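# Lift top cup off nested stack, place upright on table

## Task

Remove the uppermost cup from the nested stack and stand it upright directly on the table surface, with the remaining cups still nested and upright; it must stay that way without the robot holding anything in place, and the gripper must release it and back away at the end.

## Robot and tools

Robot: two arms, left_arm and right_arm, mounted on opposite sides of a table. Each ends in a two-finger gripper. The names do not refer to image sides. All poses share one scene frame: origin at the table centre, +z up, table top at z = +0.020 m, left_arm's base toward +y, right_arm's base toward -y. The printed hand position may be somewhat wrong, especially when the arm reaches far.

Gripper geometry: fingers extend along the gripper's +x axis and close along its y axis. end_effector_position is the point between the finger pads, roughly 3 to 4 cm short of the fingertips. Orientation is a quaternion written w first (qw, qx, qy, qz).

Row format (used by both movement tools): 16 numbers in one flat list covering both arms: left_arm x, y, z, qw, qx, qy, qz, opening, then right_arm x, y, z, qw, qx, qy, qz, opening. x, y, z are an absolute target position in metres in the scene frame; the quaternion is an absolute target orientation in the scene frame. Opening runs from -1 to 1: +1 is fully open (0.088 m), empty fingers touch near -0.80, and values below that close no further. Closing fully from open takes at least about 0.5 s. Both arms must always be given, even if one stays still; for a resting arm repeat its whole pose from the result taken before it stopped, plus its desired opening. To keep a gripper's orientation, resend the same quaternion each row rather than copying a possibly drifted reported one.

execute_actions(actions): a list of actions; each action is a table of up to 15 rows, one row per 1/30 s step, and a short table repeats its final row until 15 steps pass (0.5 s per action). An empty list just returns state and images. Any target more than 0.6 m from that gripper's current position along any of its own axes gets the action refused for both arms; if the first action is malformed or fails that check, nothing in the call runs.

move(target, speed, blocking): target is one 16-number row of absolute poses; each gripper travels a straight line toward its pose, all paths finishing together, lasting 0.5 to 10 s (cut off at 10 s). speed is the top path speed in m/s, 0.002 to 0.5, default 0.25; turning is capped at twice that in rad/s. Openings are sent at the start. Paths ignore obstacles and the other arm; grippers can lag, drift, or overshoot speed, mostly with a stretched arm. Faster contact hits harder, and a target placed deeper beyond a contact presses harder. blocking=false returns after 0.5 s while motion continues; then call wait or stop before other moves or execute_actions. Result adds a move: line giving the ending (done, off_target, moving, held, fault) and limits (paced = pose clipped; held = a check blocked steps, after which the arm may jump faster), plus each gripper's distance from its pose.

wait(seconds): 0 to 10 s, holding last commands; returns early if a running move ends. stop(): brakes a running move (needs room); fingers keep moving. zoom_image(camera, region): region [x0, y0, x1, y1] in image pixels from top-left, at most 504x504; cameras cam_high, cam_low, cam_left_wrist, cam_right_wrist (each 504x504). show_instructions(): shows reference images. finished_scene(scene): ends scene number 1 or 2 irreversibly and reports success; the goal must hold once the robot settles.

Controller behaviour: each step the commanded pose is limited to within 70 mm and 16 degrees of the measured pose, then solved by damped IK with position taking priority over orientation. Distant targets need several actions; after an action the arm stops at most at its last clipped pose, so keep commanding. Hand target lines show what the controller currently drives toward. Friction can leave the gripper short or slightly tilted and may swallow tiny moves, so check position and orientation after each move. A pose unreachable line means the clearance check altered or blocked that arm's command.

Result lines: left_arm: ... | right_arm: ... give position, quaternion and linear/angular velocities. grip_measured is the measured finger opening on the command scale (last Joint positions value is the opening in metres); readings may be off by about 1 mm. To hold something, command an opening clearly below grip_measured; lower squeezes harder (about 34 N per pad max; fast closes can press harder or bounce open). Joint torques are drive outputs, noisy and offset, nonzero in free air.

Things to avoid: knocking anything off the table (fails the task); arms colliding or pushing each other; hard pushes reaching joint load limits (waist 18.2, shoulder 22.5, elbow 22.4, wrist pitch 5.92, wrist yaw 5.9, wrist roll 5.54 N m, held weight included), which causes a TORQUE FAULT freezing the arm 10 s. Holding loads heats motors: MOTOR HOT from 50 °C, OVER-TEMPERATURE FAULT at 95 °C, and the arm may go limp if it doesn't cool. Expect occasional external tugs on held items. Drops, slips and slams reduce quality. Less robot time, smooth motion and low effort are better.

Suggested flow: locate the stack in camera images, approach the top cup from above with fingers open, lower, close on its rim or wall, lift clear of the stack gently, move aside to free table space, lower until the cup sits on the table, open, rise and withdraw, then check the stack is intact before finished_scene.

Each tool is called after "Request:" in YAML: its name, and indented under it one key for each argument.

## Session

Request:
show_instructions:

Request:
execute_actions:
  actions: []

Reference images for this scene: manual page 1, manual page 2, manual page 3, manual page 4.

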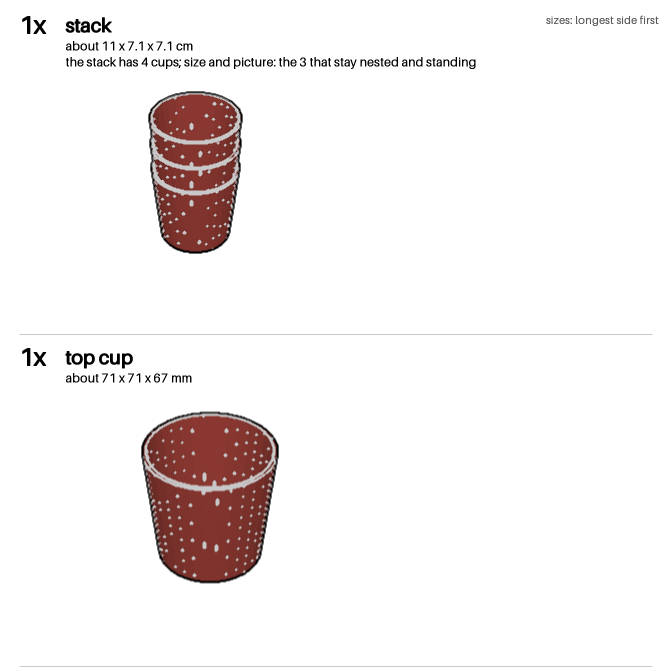

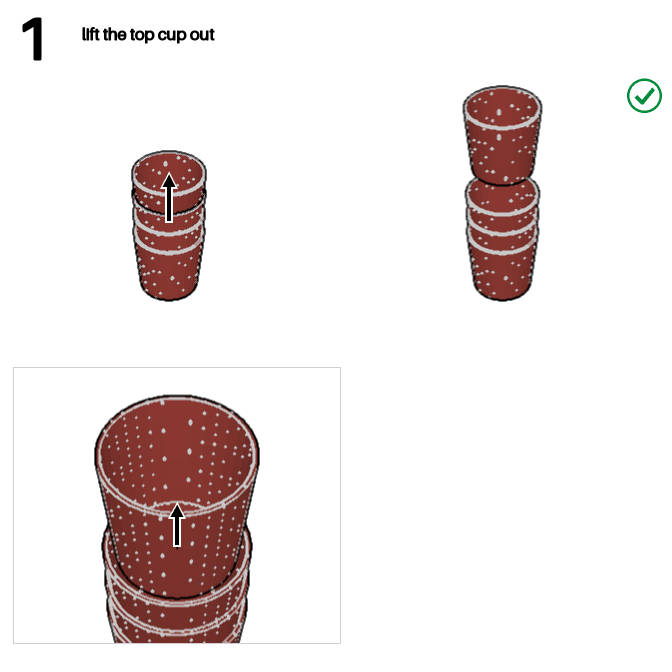

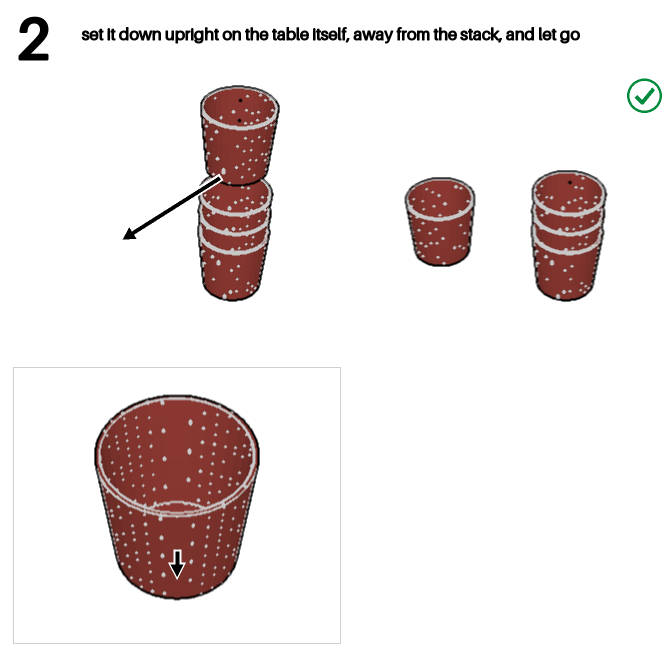

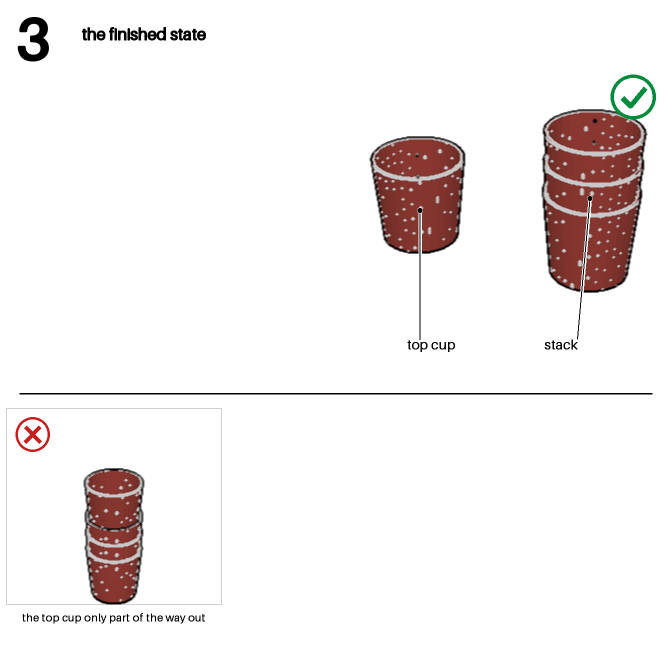

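Scene clock: 0.00 s.
left_arm: end_effector_position=(-0.0032, +0.1604, +0.4155) grip_measured=+0.992 end_effector_quat_wxyz=(+0.601, -0.013, -0.012, -0.799) end_effector_velocity=(-0.002, -0.000, -0.003) end_effector_angular_velocity=(+0.014, +0.003, -0.010) | right_arm: end_effector_position=(+0.0785, -0.1747, +0.3847) grip_measured=+1.000 end_effector_quat_wxyz=(+0.720, +0.014, -0.020, +0.694) end_effector_velocity=(-0.001, -0.001, -0.001) end_effector_angular_velocity=(-0.002, +0.006, +0.015)
Joint positions: left_arm=[-0.006  0.851  0.643  0.242 -0.     0.003  0.088] | right_arm=[ 0.001  0.849  0.653  0.244 -0.008 -0.007  0.088]
Joint velocities: left_arm=[-0.002  0.002 -0.002 -0.007  0.007 -0.007 -0.   ] | right_arm=[-0.007 -0.007 -0.002 -0.007 -0.022  0.007  0.   ]
Joint torques (N m, as the arm reports them, + toward a larger angle): no reading
Heat: left arm: hottest elbow 28 °C (+0.0 °C/min); right arm: hottest elbow 26 °C (+0.0 °C/min).
Hand target (left_arm): -0.003, +0.160, +0.416; -0.601, +0.013, +0.012, +0.799
Hand target (right_arm): +0.078, -0.175, +0.385; +0.720, +0.014, -0.020, +0.694

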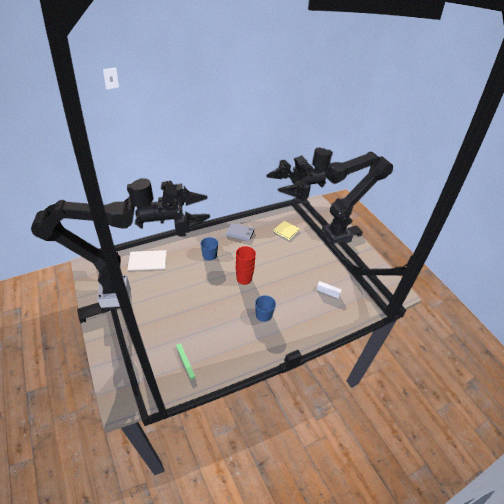

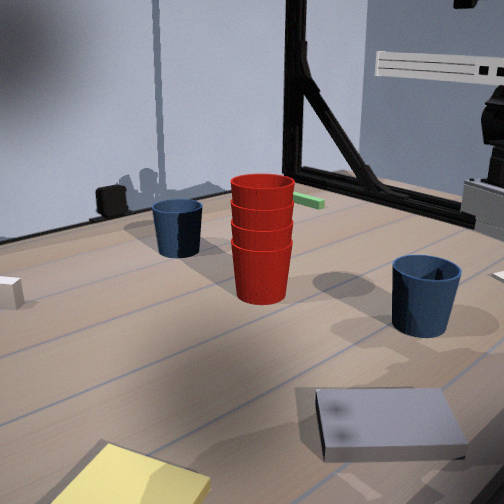

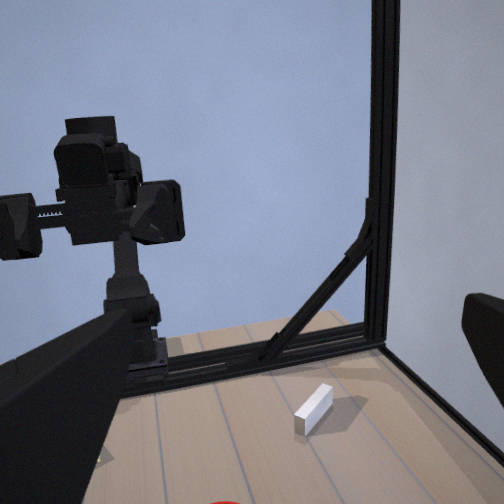

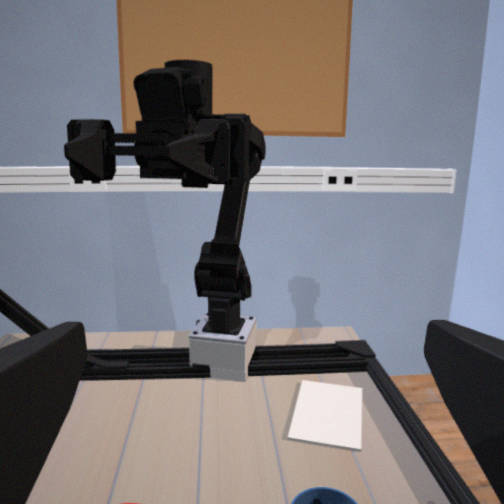

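Request:
move:
  target: [0.038,0,0.225,0.572,0.344,0.415,-0.618,-0.2,0.0785,-0.1747,0.3847,0.72,0.014,-0.02,0.694,1]
  speed: 0.35

Scene clock: 4.27 s.
left_arm: end_effector_position=(+0.0368, +0.0064, +0.2271) grip_measured=-0.200 end_effector_quat_wxyz=(+0.570, +0.346, +0.413, -0.620) end_effector_velocity=(+0.000, +0.006, -0.010) end_effector_angular_velocity=(+0.050, -0.014, -0.006) | right_arm: end_effector_position=(+0.0785, -0.1747, +0.3847) grip_measured=+1.000 end_effector_quat_wxyz=(+0.720, +0.014, -0.020, +0.694) end_effector_velocity=(+0.002, +0.001, -0.007) end_effector_angular_velocity=(-0.027, -0.006, -0.010)
Joint positions: left_arm=[ 0.197  1.94   1.606 -0.792  0.078 -0.113  0.029] | right_arm=[ 0.001  0.849  0.653  0.244 -0.008 -0.007  0.088]
Joint velocities: left_arm=[-0.002  0.017  0.002 -0.037 -0.007  0.007 -0.   ] | right_arm=[-0.002  0.002 -0.002 -0.022  0.007 -0.007  0.   ]
Joint torques (N m, as the arm reports them, + toward a larger angle): left_arm=[ 0.28 -8.15  7.88  0.97  0.22 -0.12] | right_arm=[-0.2  -1.69  7.54  1.85 -0.02  0.  ]
Heat: left arm: hottest elbow 28 °C (+0.0 °C/min); right arm: hottest elbow 26 °C (+0.0 °C/min).
Hand target (left_arm): +0.037, +0.003, +0.227; +0.570, +0.343, +0.416, -0.620
Hand target (right_arm): +0.078, -0.175, +0.385; +0.720, +0.014, -0.020, +0.694
Off the commanded pose (left_arm): 0.007 m, 0 deg.
Off the commanded pose (right_arm): 0.000 m, 0 deg.
move: done
camera_calibration (this result's frames):
cam_left_wrist: T_world_to_cam=[[-0.993959, 0.047426, 0.098979, 0.0243973], [0.0393038, 0.995819, -0.0824552, 0.0384343], [-0.102476, -0.0780669, -0.991667, 0.310341], [0, 0, 0, 1]] pos_world=[0.0545417, -0.0152033, 0.30851]

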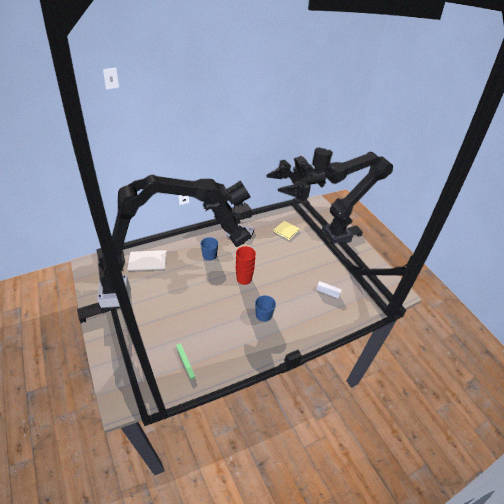

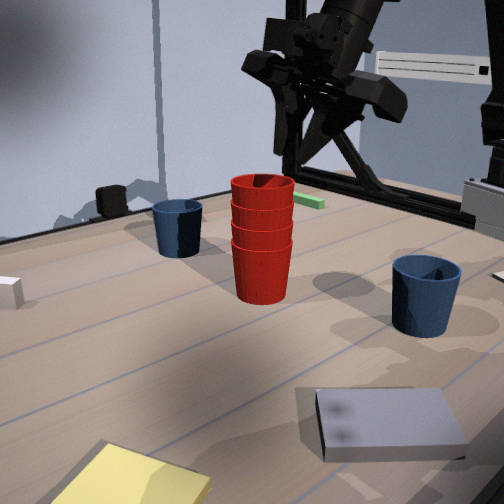

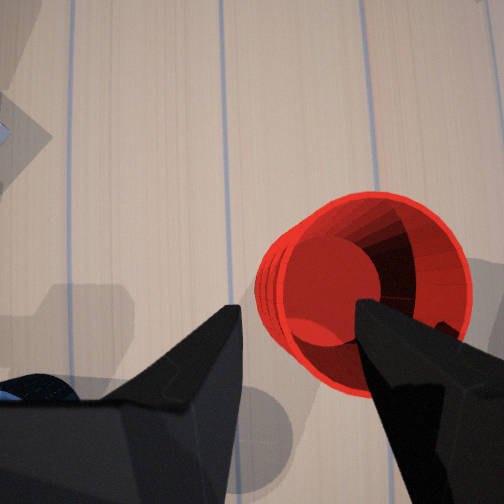

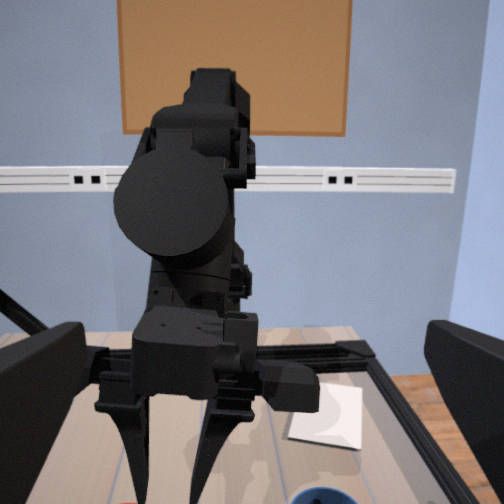

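Request:
move:
  target: [0.034,-0.002,0.178,0.572,0.344,0.415,-0.618,-0.3,0.0785,-0.1747,0.3847,0.72,0.014,-0.02,0.694,1]
  speed: 0.1

Request:
zoom_image:
  camera: "cam_low"
  region: [200,110,360,270]

Scene clock: 7.40 s.
left_arm: end_effector_position=(+0.0348, -0.0032, +0.1850) grip_measured=-0.300 end_effector_quat_wxyz=(+0.573, +0.339, +0.411, -0.622) end_effector_velocity=(+0.002, +0.002, +0.002) end_effector_angular_velocity=(+0.002, -0.017, +0.014) | right_arm: end_effector_position=(+0.0785, -0.1747, +0.3845) grip_measured=+1.000 end_effector_quat_wxyz=(+0.720, +0.014, -0.020, +0.694) end_effector_velocity=(-0.000, -0.000, -0.004) end_effector_angular_velocity=(-0.012, -0.007, +0.005)
Joint positions: left_arm=[ 0.194  1.995  1.509 -0.625  0.078 -0.122  0.024] | right_arm=[ 0.001  0.849  0.653  0.244 -0.008 -0.007  0.088]
Joint velocities: left_arm=[-0.002 -0.007 -0.002 -0.007 -0.022 -0.007 -0.   ] | right_arm=[-0.002 -0.002 -0.007 -0.007 -0.007 -0.007  0.   ]
Joint torques (N m, as the arm reports them, + toward a larger angle): left_arm=[-0.34 -8.58  5.39  1.35 -0.18 -0.12] | right_arm=[ 0.04 -1.71  7.5   1.78  0.01  0.  ]
Heat: left arm: hottest elbow 29 °C (+8.1 °C/min); right arm: hottest elbow 27 °C (+8.1 °C/min).
Hand target (left_arm): +0.034, -0.001, +0.178; +0.572, +0.344, +0.415, -0.618
Hand target (right_arm): +0.078, -0.175, +0.385; +0.720, +0.014, -0.020, +0.694
Off the commanded pose (left_arm): 0.007 m, 1 deg.
Off the commanded pose (right_arm): 0.000 m, 0 deg.
move: done
camera_calibration (this result's frames):
cam_left_wrist: T_world_to_cam=[[-0.993692, 0.0429713, 0.103584, 0.0261443], [0.0329763, 0.994802, -0.0963434, 0.0473989], [-0.107185, -0.0923198, -0.989944, 0.267445], [0, 0, 0, 1]] pos_world=[0.0530825, -0.0235855, 0.266614]
cam_right_wrist: T_world_to_cam=[[0.995727, -0.083814, 0.0387711, -0.105138], [0.0166315, -0.250218, -0.968047, 0.358873], [0.090837, 0.964555, -0.247755, 0.334121], [0, 0, 0, 1]] pos_world=[0.0683697, -0.241294, 0.434262]

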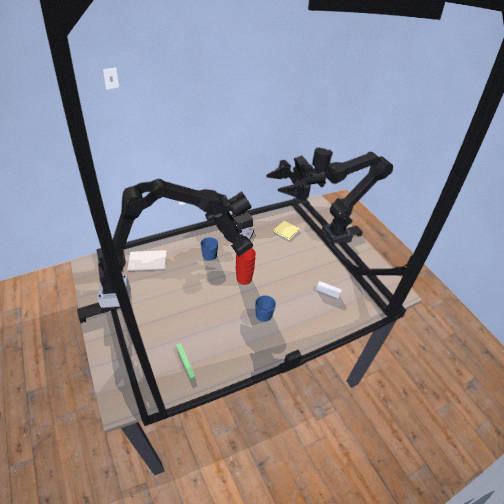

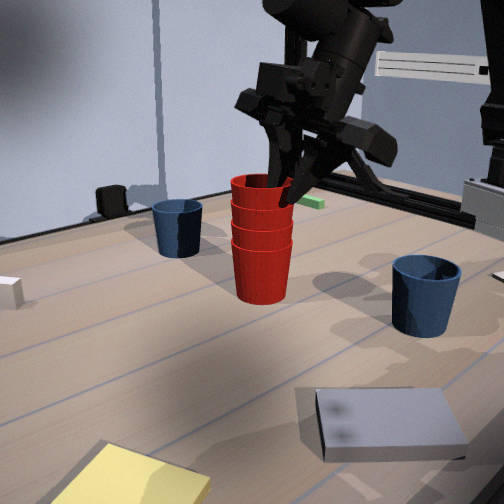

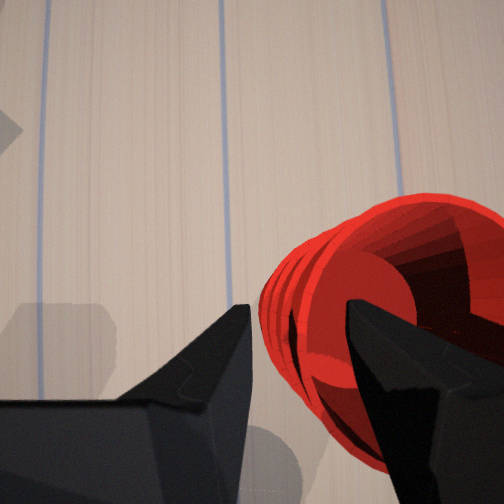

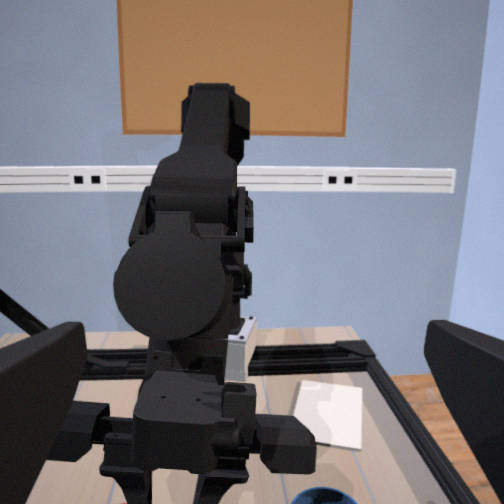

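Region (200, 110, 360, 270) of cam_low's 504x504 image, scaled by 3.150, with more detail than that image has.

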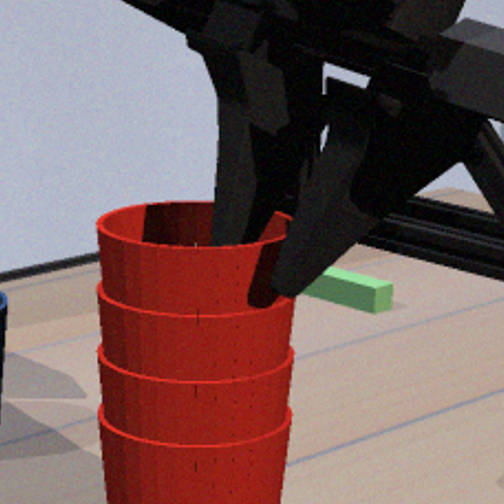

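Request:
move:
  target: [0.033,-0.002,0.178,0.572,0.344,0.415,-0.618,-1,0.0785,-0.1747,0.3847,0.72,0.014,-0.02,0.694,1]

Request:
move:
  target: [0.034,-0.007,0.208,0.578,0.334,0.405,-0.624,-1,0.0785,-0.1747,0.3847,0.72,0.014,-0.02,0.694,1]
  speed: 0.03

Scene clock: 9.90 s.
left_arm: end_effector_position=(+0.0351, -0.0032, +0.1846) grip_measured=-0.731 end_effector_quat_wxyz=(+0.574, +0.340, +0.411, -0.621) end_effector_velocity=(-0.002, -0.001, +0.001) end_effector_angular_velocity=(-0.007, -0.003, +0.002) | right_arm: end_effector_position=(+0.0785, -0.1747, +0.3845) grip_measured=+1.000 end_effector_quat_wxyz=(+0.720, +0.014, -0.020, +0.694) end_effector_velocity=(-0.001, -0.001, -0.003) end_effector_angular_velocity=(-0.008, -0.008, +0.014)
Joint positions: left_arm=[ 0.194  1.996  1.508 -0.624  0.074 -0.124  0.003] | right_arm=[ 0.001  0.849  0.653  0.244 -0.008 -0.007  0.088]
Joint velocities: left_arm=[-0.007 -0.002 -0.002  0.007 -0.007 -0.007  0.   ] | right_arm=[-0.007 -0.007 -0.007 -0.007 -0.022 -0.007  0.   ]
Joint torques (N m, as the arm reports them, + toward a larger angle): left_arm=[-0.49 -8.48  5.61  1.38 -0.09 -0.17] | right_arm=[-0.01 -1.74  7.6   1.8  -0.01 -0.02]
Heat: left arm: hottest elbow 29 °C (+6.1 °C/min); right arm: hottest elbow 27 °C (+6.1 °C/min).
Hand target (left_arm): +0.033, -0.002, +0.178; +0.572, +0.344, +0.415, -0.618
Hand target (right_arm): +0.078, -0.175, +0.385; +0.720, +0.014, -0.020, +0.694
Off the commanded pose (left_arm): 0.007 m, 1 deg.
Off the commanded pose (right_arm): 0.000 m, 0 deg.
move: done
camera_calibration (this result's frames):
cam_left_wrist: T_world_to_cam=[[-0.994049, 0.0407959, 0.101008, 0.027002], [0.0310755, 0.994896, -0.0960029, 0.0474283], [-0.104409, -0.0922926, -0.990243, 0.267], [0, 0, 0, 1]] pos_world=[0.0532448, -0.0236456, 0.266221]
cam_right_wrist: T_world_to_cam=[[0.995727, -0.083814, 0.0387711, -0.105138], [0.0166315, -0.250218, -0.968047, 0.358873], [0.090837, 0.964555, -0.247755, 0.334121], [0, 0, 0, 1]] pos_world=[0.0683697, -0.241294, 0.434262]

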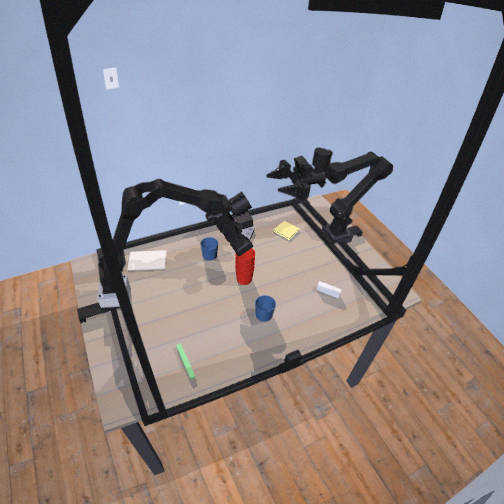

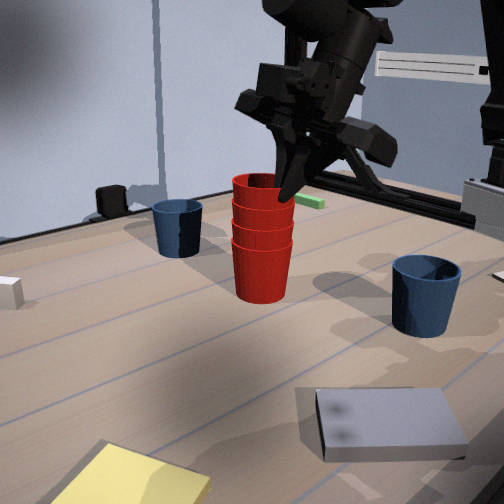

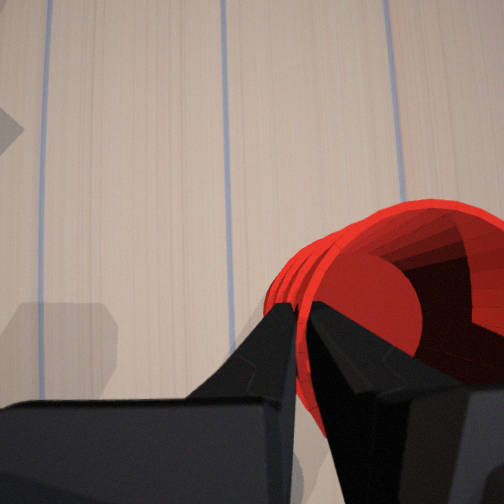

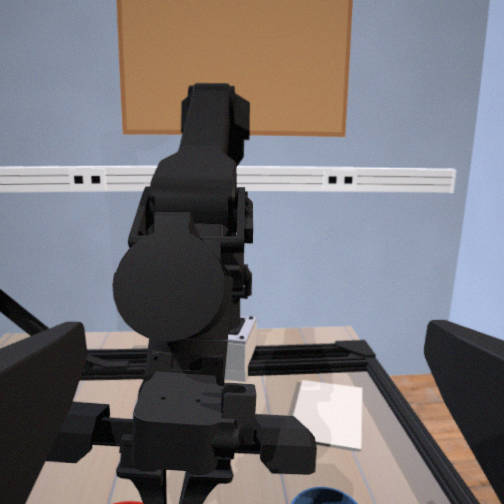

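Scene clock: 11.00 s.
left_arm: end_effector_position=(+0.0351, -0.0032, +0.1946) grip_measured=-0.732 end_effector_quat_wxyz=(+0.572, +0.344, +0.415, -0.618) end_effector_velocity=(-0.000, -0.000, +0.003) end_effector_angular_velocity=(-0.005, -0.023, -0.004) | right_arm: end_effector_position=(+0.0785, -0.1747, +0.3845) grip_measured=+1.000 end_effector_quat_wxyz=(+0.720, +0.014, -0.020, +0.694) end_effector_velocity=(+0.002, -0.000, -0.008) end_effector_angular_velocity=(-0.027, -0.006, -0.010)
Joint positions: left_arm=[ 0.194  1.996  1.554 -0.683  0.073 -0.124  0.003] | right_arm=[ 0.001  0.849  0.653  0.244 -0.008 -0.007  0.088]
Joint velocities: left_arm=[-0.007 -0.002  0.007 -0.007 -0.022  0.007 -0.   ] | right_arm=[-0.002 -0.002 -0.007 -0.022  0.007 -0.007  0.   ]
Joint torques (N m, as the arm reports them, + toward a larger angle): left_arm=[ -0.29 -11.72   7.85   1.04  -0.14  -0.11] | right_arm=[-0.04 -1.65  7.66  1.81 -0.01  0.  ]
Heat: left arm: hottest elbow 29 °C (+5.5 °C/min); right arm: hottest elbow 27 °C (+5.5 °C/min).
Hand target (left_arm): +0.034, -0.007, +0.208; +0.578, +0.334, +0.405, -0.624
Hand target (right_arm): +0.078, -0.175, +0.385; +0.720, +0.014, -0.020, +0.694
Off the commanded pose (left_arm): 0.014 m, 2 deg.
Off the commanded pose (right_arm): 0.000 m, 0 deg.
move: off_target (left_arm)
camera_calibration (this result's frames):
cam_left_wrist: T_world_to_cam=[[-0.994306, 0.0391923, 0.099096, 0.0264219], [0.0310113, 0.996084, -0.0827903, 0.0457848], [-0.101953, -0.0792458, -0.991628, 0.277107], [0, 0, 0, 1]] pos_world=[0.0531034, -0.0246815, 0.275959]
cam_right_wrist: T_world_to_cam=[[0.995727, -0.083814, 0.0387711, -0.105138], [0.0166315, -0.250218, -0.968047, 0.358873], [0.090837, 0.964555, -0.247755, 0.334121], [0, 0, 0, 1]] pos_world=[0.0683697, -0.241294, 0.434262]

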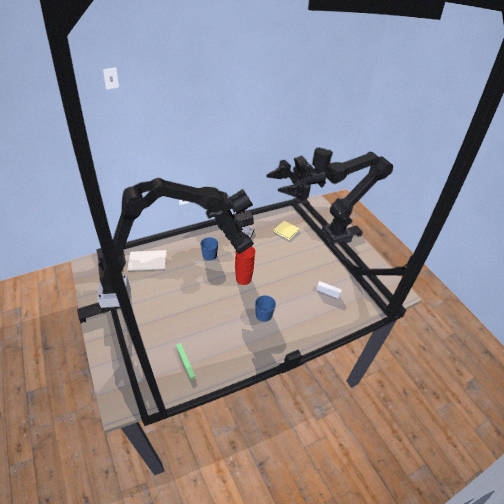

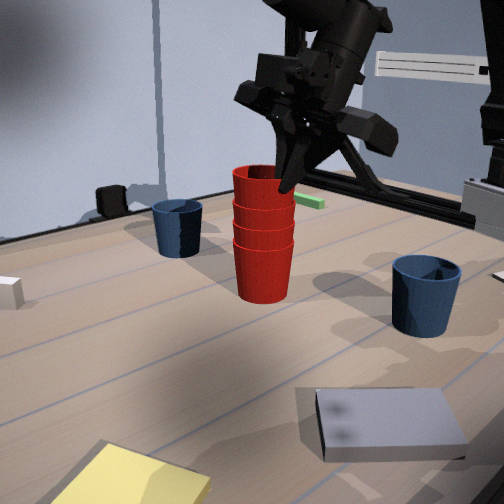

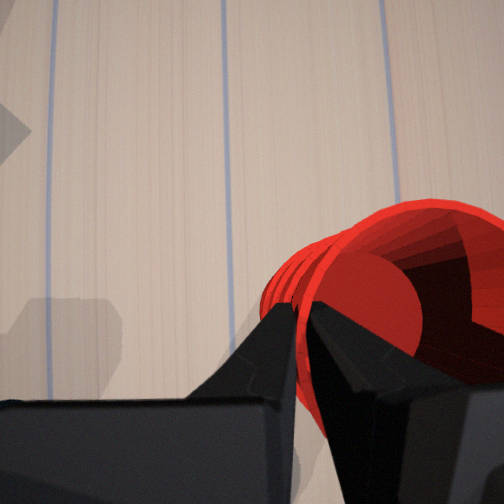

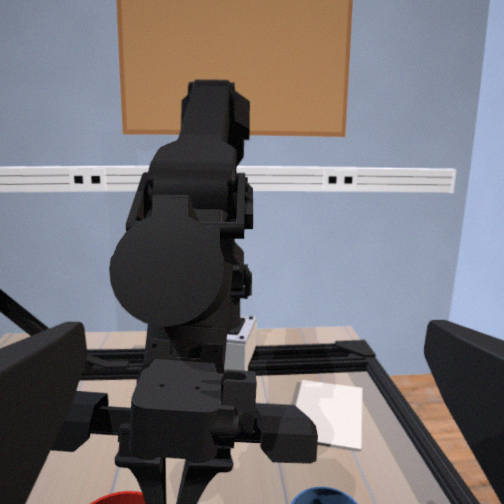

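Request:
move:
  target: [0.034,-0.006,0.262,0.578,0.334,0.405,-0.624,-1,0.0785,-0.1747,0.3847,0.72,0.014,-0.02,0.694,1]
  speed: 0.08

Request:
move:
  target: [0.034,0.1,0.25,0.574,0.34,0.411,-0.621,-1,0.0785,-0.1747,0.3847,0.72,0.014,-0.02,0.694,1]
  speed: 0.18

Request:
move:
  target: [0.034,0.17,0.118,0.574,0.34,0.411,-0.621,-1,0.0785,-0.1747,0.3847,0.72,0.014,-0.02,0.694,1]
  speed: 0.18

Request:
zoom_image:
  camera: "cam_low"
  region: [220,100,450,330]

Scene clock: 15.77 s.
left_arm: end_effector_position=(+0.0350, -0.0043, +0.2489) grip_measured=-0.733 end_effector_quat_wxyz=(+0.573, +0.344, +0.414, -0.618) end_effector_velocity=(-0.002, +0.003, +0.004) end_effector_angular_velocity=(+0.009, +0.009, +0.001) | right_arm: end_effector_position=(+0.0785, -0.1747, +0.3845) grip_measured=+1.000 end_effector_quat_wxyz=(+0.720, +0.014, -0.020, +0.694) end_effector_velocity=(-0.000, -0.001, +0.000) end_effector_angular_velocity=(-0.002, +0.007, +0.005)
Joint positions: left_arm=[ 0.193  1.978  1.745 -0.891  0.072 -0.124  0.003] | right_arm=[ 0.001  0.849  0.653  0.244 -0.008 -0.007  0.088]
Joint velocities: left_arm=[-0.002 -0.007  0.007 -0.022  0.007 -0.007 -0.001] | right_arm=[-0.002 -0.002  0.002 -0.007 -0.007  0.007  0.   ]
Joint torques (N m, as the arm reports them, + toward a larger angle): left_arm=[ -0.26 -11.62   8.1    1.02  -0.09  -0.12] | right_arm=[ 0.01 -1.73  7.55  1.82  0.04 -0.02]
Heat: left arm: hottest elbow 30 °C (+7.6 °C/min); right arm: hottest elbow 28 °C (+7.6 °C/min).
Hand target (left_arm): +0.034, -0.006, +0.262; +0.578, +0.334, +0.405, -0.624
Hand target (right_arm): +0.078, -0.175, +0.385; +0.720, +0.014, -0.020, +0.694
Off the commanded pose (left_arm): 0.013 m, 2 deg.
Off the commanded pose (right_arm): 0.000 m, 0 deg.
move: off_target (left_arm)
camera_calibration (this result's frames):
cam_left_wrist: T_world_to_cam=[[-0.994399, 0.039239, 0.0981339, 0.0212267], [0.030975, 0.995954, -0.084361, 0.0517619], [-0.101047, -0.0808489, -0.991591, 0.330843], [0, 0, 0, 1]] pos_world=[0.0529352, -0.0256371, 0.330345]
cam_right_wrist: T_world_to_cam=[[0.995727, -0.083814, 0.0387711, -0.105138], [0.0166315, -0.250218, -0.968047, 0.358873], [0.090837, 0.964555, -0.247755, 0.334121], [0, 0, 0, 1]] pos_world=[0.0683697, -0.241294, 0.434262]

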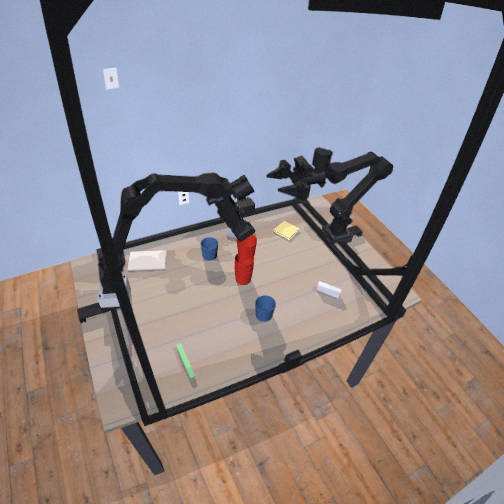

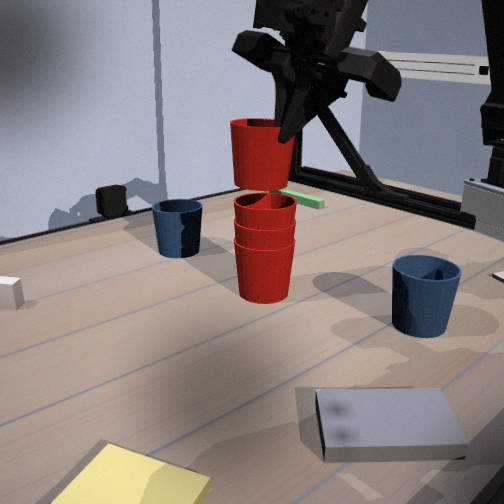

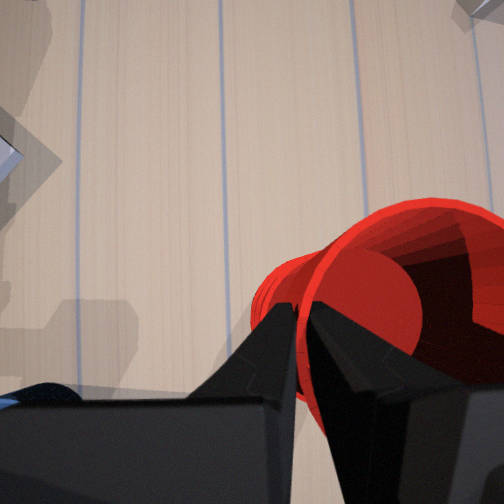

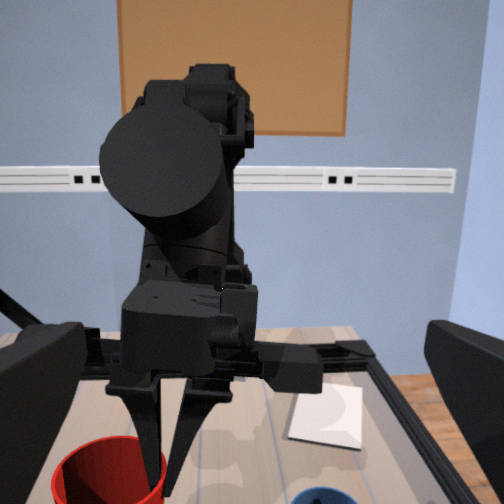

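Scene clock: 16.90 s.
left_arm: end_effector_position=(+0.0351, +0.0978, +0.2472) grip_measured=-0.733 end_effector_quat_wxyz=(+0.572, +0.343, +0.414, -0.620) end_effector_velocity=(+0.002, +0.000, +0.002) end_effector_angular_velocity=(-0.015, -0.021, +0.001) | right_arm: end_effector_position=(+0.0785, -0.1746, +0.3844) grip_measured=+1.000 end_effector_quat_wxyz=(+0.720, +0.014, -0.020, +0.694) end_effector_velocity=(-0.003, +0.001, -0.000) end_effector_angular_velocity=(+0.003, +0.006, +0.020)
Joint positions: left_arm=[ 0.168  1.585  1.258 -0.795  0.065 -0.146  0.003] | right_arm=[ 0.001  0.849  0.653  0.244 -0.008 -0.007  0.088]
Joint velocities: left_arm=[-0.002 -0.012 -0.007  0.007 -0.022  0.007  0.001] | right_arm=[-0.002  0.002 -0.002  0.007 -0.022  0.007  0.   ]
Joint torques (N m, as the arm reports them, + toward a larger angle): left_arm=[-0.35 -8.56  5.49  1.38 -0.2  -0.12] | right_arm=[-0.03 -1.77  7.56  1.83  0.03  0.02]
Heat: left arm: hottest elbow 30 °C (+7.1 °C/min); right arm: hottest elbow 28 °C (+7.1 °C/min).
Hand target (left_arm): +0.035, +0.100, +0.250; +0.574, +0.340, +0.411, -0.621
Hand target (right_arm): +0.079, -0.175, +0.385; +0.720, +0.014, -0.020, +0.694
Off the commanded pose (left_arm): 0.004 m, 1 deg.
Off the commanded pose (right_arm): 0.000 m, 0 deg.
move: done
camera_calibration (this result's frames):
cam_left_wrist: T_world_to_cam=[[-0.993918, 0.0417781, 0.101892, 0.0162257], [0.0331148, 0.995806, -0.0852813, -0.0498668], [-0.105028, -0.0813885, -0.991133, 0.337518], [0, 0, 0, 1]] pos_world=[0.0532271, 0.0764499, 0.32862]
cam_right_wrist: T_world_to_cam=[[0.995728, -0.0837992, 0.038786, -0.105134], [0.0166149, -0.250587, -0.967951, 0.358685], [0.0908328, 0.96446, -0.248124, 0.334138], [0, 0, 0, 1]] pos_world=[0.0683743, -0.241191, 0.434175]

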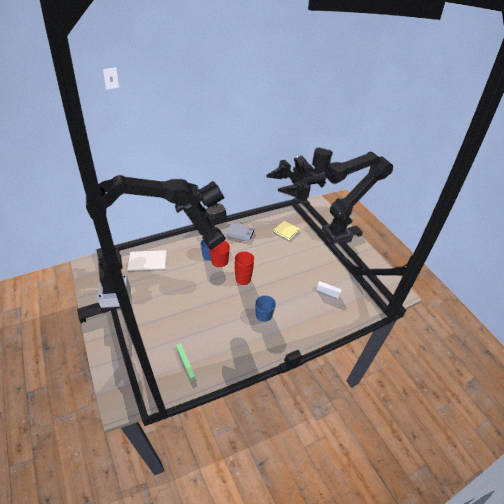

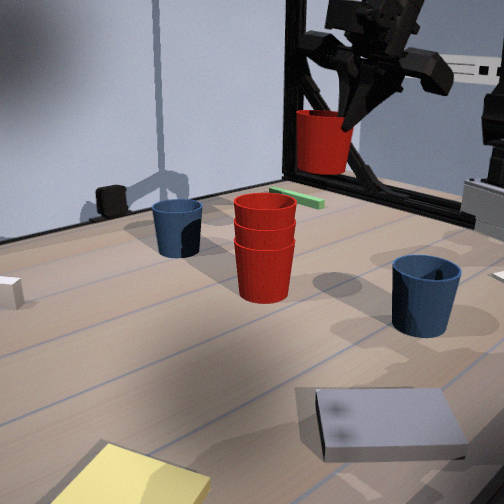

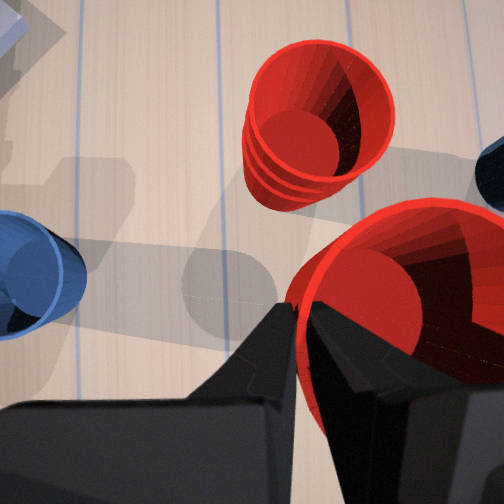

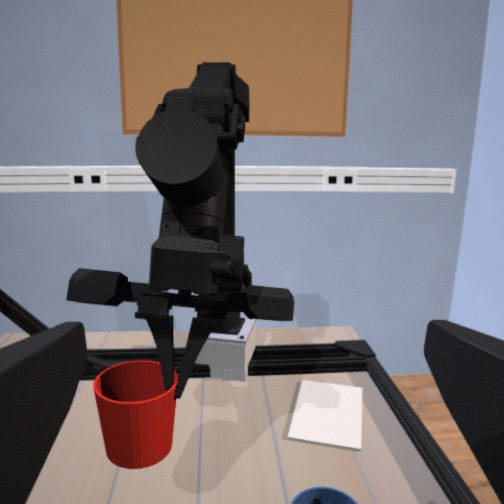

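Scene clock: 18.20 s.
left_arm: end_effector_position=(+0.0350, +0.1694, +0.1185) grip_measured=-0.732 end_effector_quat_wxyz=(+0.572, +0.341, +0.413, -0.621) end_effector_velocity=(+0.002, +0.007, -0.007) end_effector_angular_velocity=(+0.013, -0.025, -0.004) | right_arm: end_effector_position=(+0.0785, -0.1746, +0.3844) grip_measured=+1.000 end_effector_quat_wxyz=(+0.720, +0.014, -0.020, +0.694) end_effector_velocity=(-0.000, -0.000, -0.003) end_effector_angular_velocity=(-0.017, +0.008, +0.005)
Joint positions: left_arm=[ 0.134  1.495  0.616 -0.235  0.05  -0.176  0.003] | right_arm=[ 0.001  0.849  0.653  0.244 -0.008 -0.007  0.088]
Joint velocities: left_arm=[-0.007 -0.002 -0.027  0.007 -0.022  0.007 -0.   ] | right_arm=[-0.002 -0.002  0.002 -0.022 -0.007  0.007  0.   ]
Joint torques (N m, as the arm reports them, + toward a larger angle): left_arm=[-0.27 -6.02  4.64  1.41 -0.2  -0.14] | right_arm=[-0.14 -1.83  7.52  1.83 -0.02 -0.01]
Heat: left arm: hottest elbow 30 °C (+6.6 °C/min); right arm: hottest elbow 28 °C (+6.6 °C/min).
Hand target (left_arm): +0.035, +0.171, +0.118; +0.574, +0.340, +0.411, -0.621
Hand target (right_arm): +0.078, -0.175, +0.385; +0.720, +0.014, -0.020, +0.694
Off the commanded pose (left_arm): 0.001 m, 0 deg.
Off the commanded pose (right_arm): 0.000 m, 0 deg.
move: done
camera_calibration (this result's frames):
cam_left_wrist: T_world_to_cam=[[-0.993863, 0.0423836, 0.102173, 0.0260865], [0.0330746, 0.995288, -0.0911421, -0.131389], [-0.105555, -0.0872034, -0.990583, 0.216675], [0, 0, 0, 1]] pos_world=[0.0531432, 0.148559, 0.199994]
cam_right_wrist: T_world_to_cam=[[0.995728, -0.0837992, 0.038786, -0.105134], [0.0166149, -0.250587, -0.967951, 0.358685], [0.0908328, 0.96446, -0.248124, 0.334138], [0, 0, 0, 1]] pos_world=[0.0683743, -0.241191, 0.434175]

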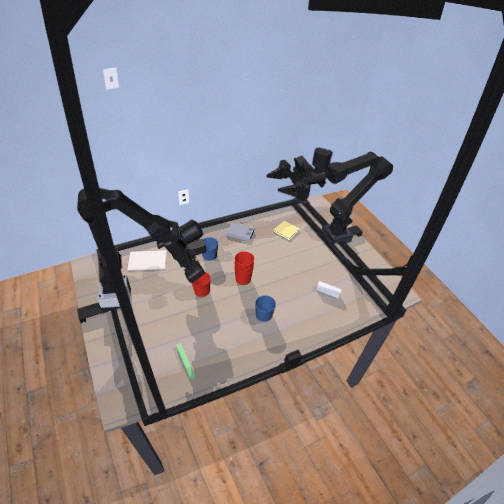

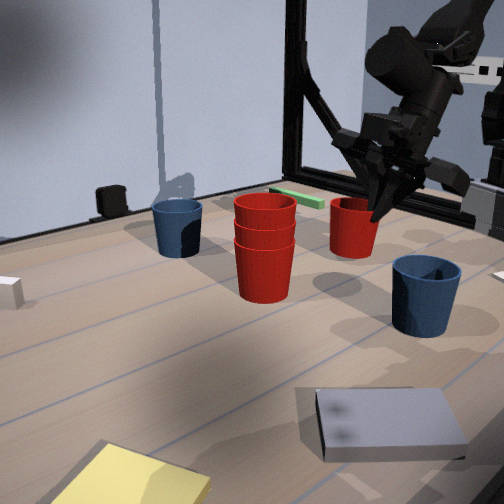

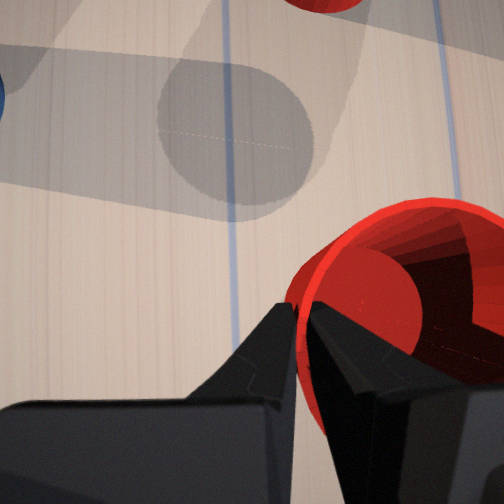

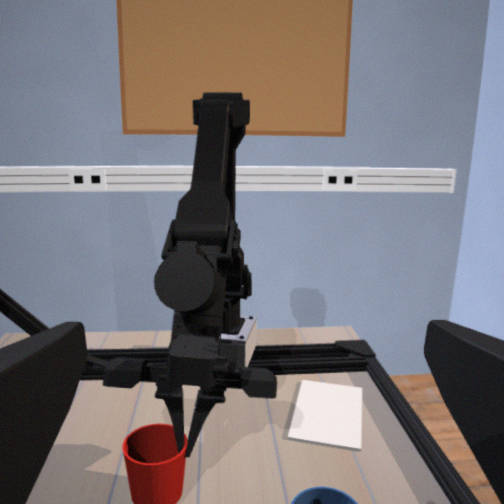

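Region (220, 100, 450, 330) of cam_low's 504x504 image, scaled by 2.191, with more detail than that image has.

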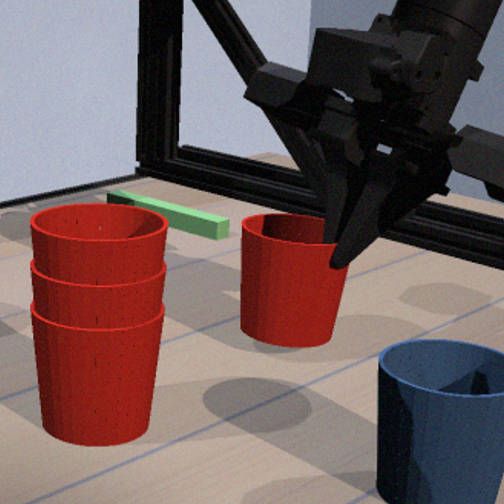

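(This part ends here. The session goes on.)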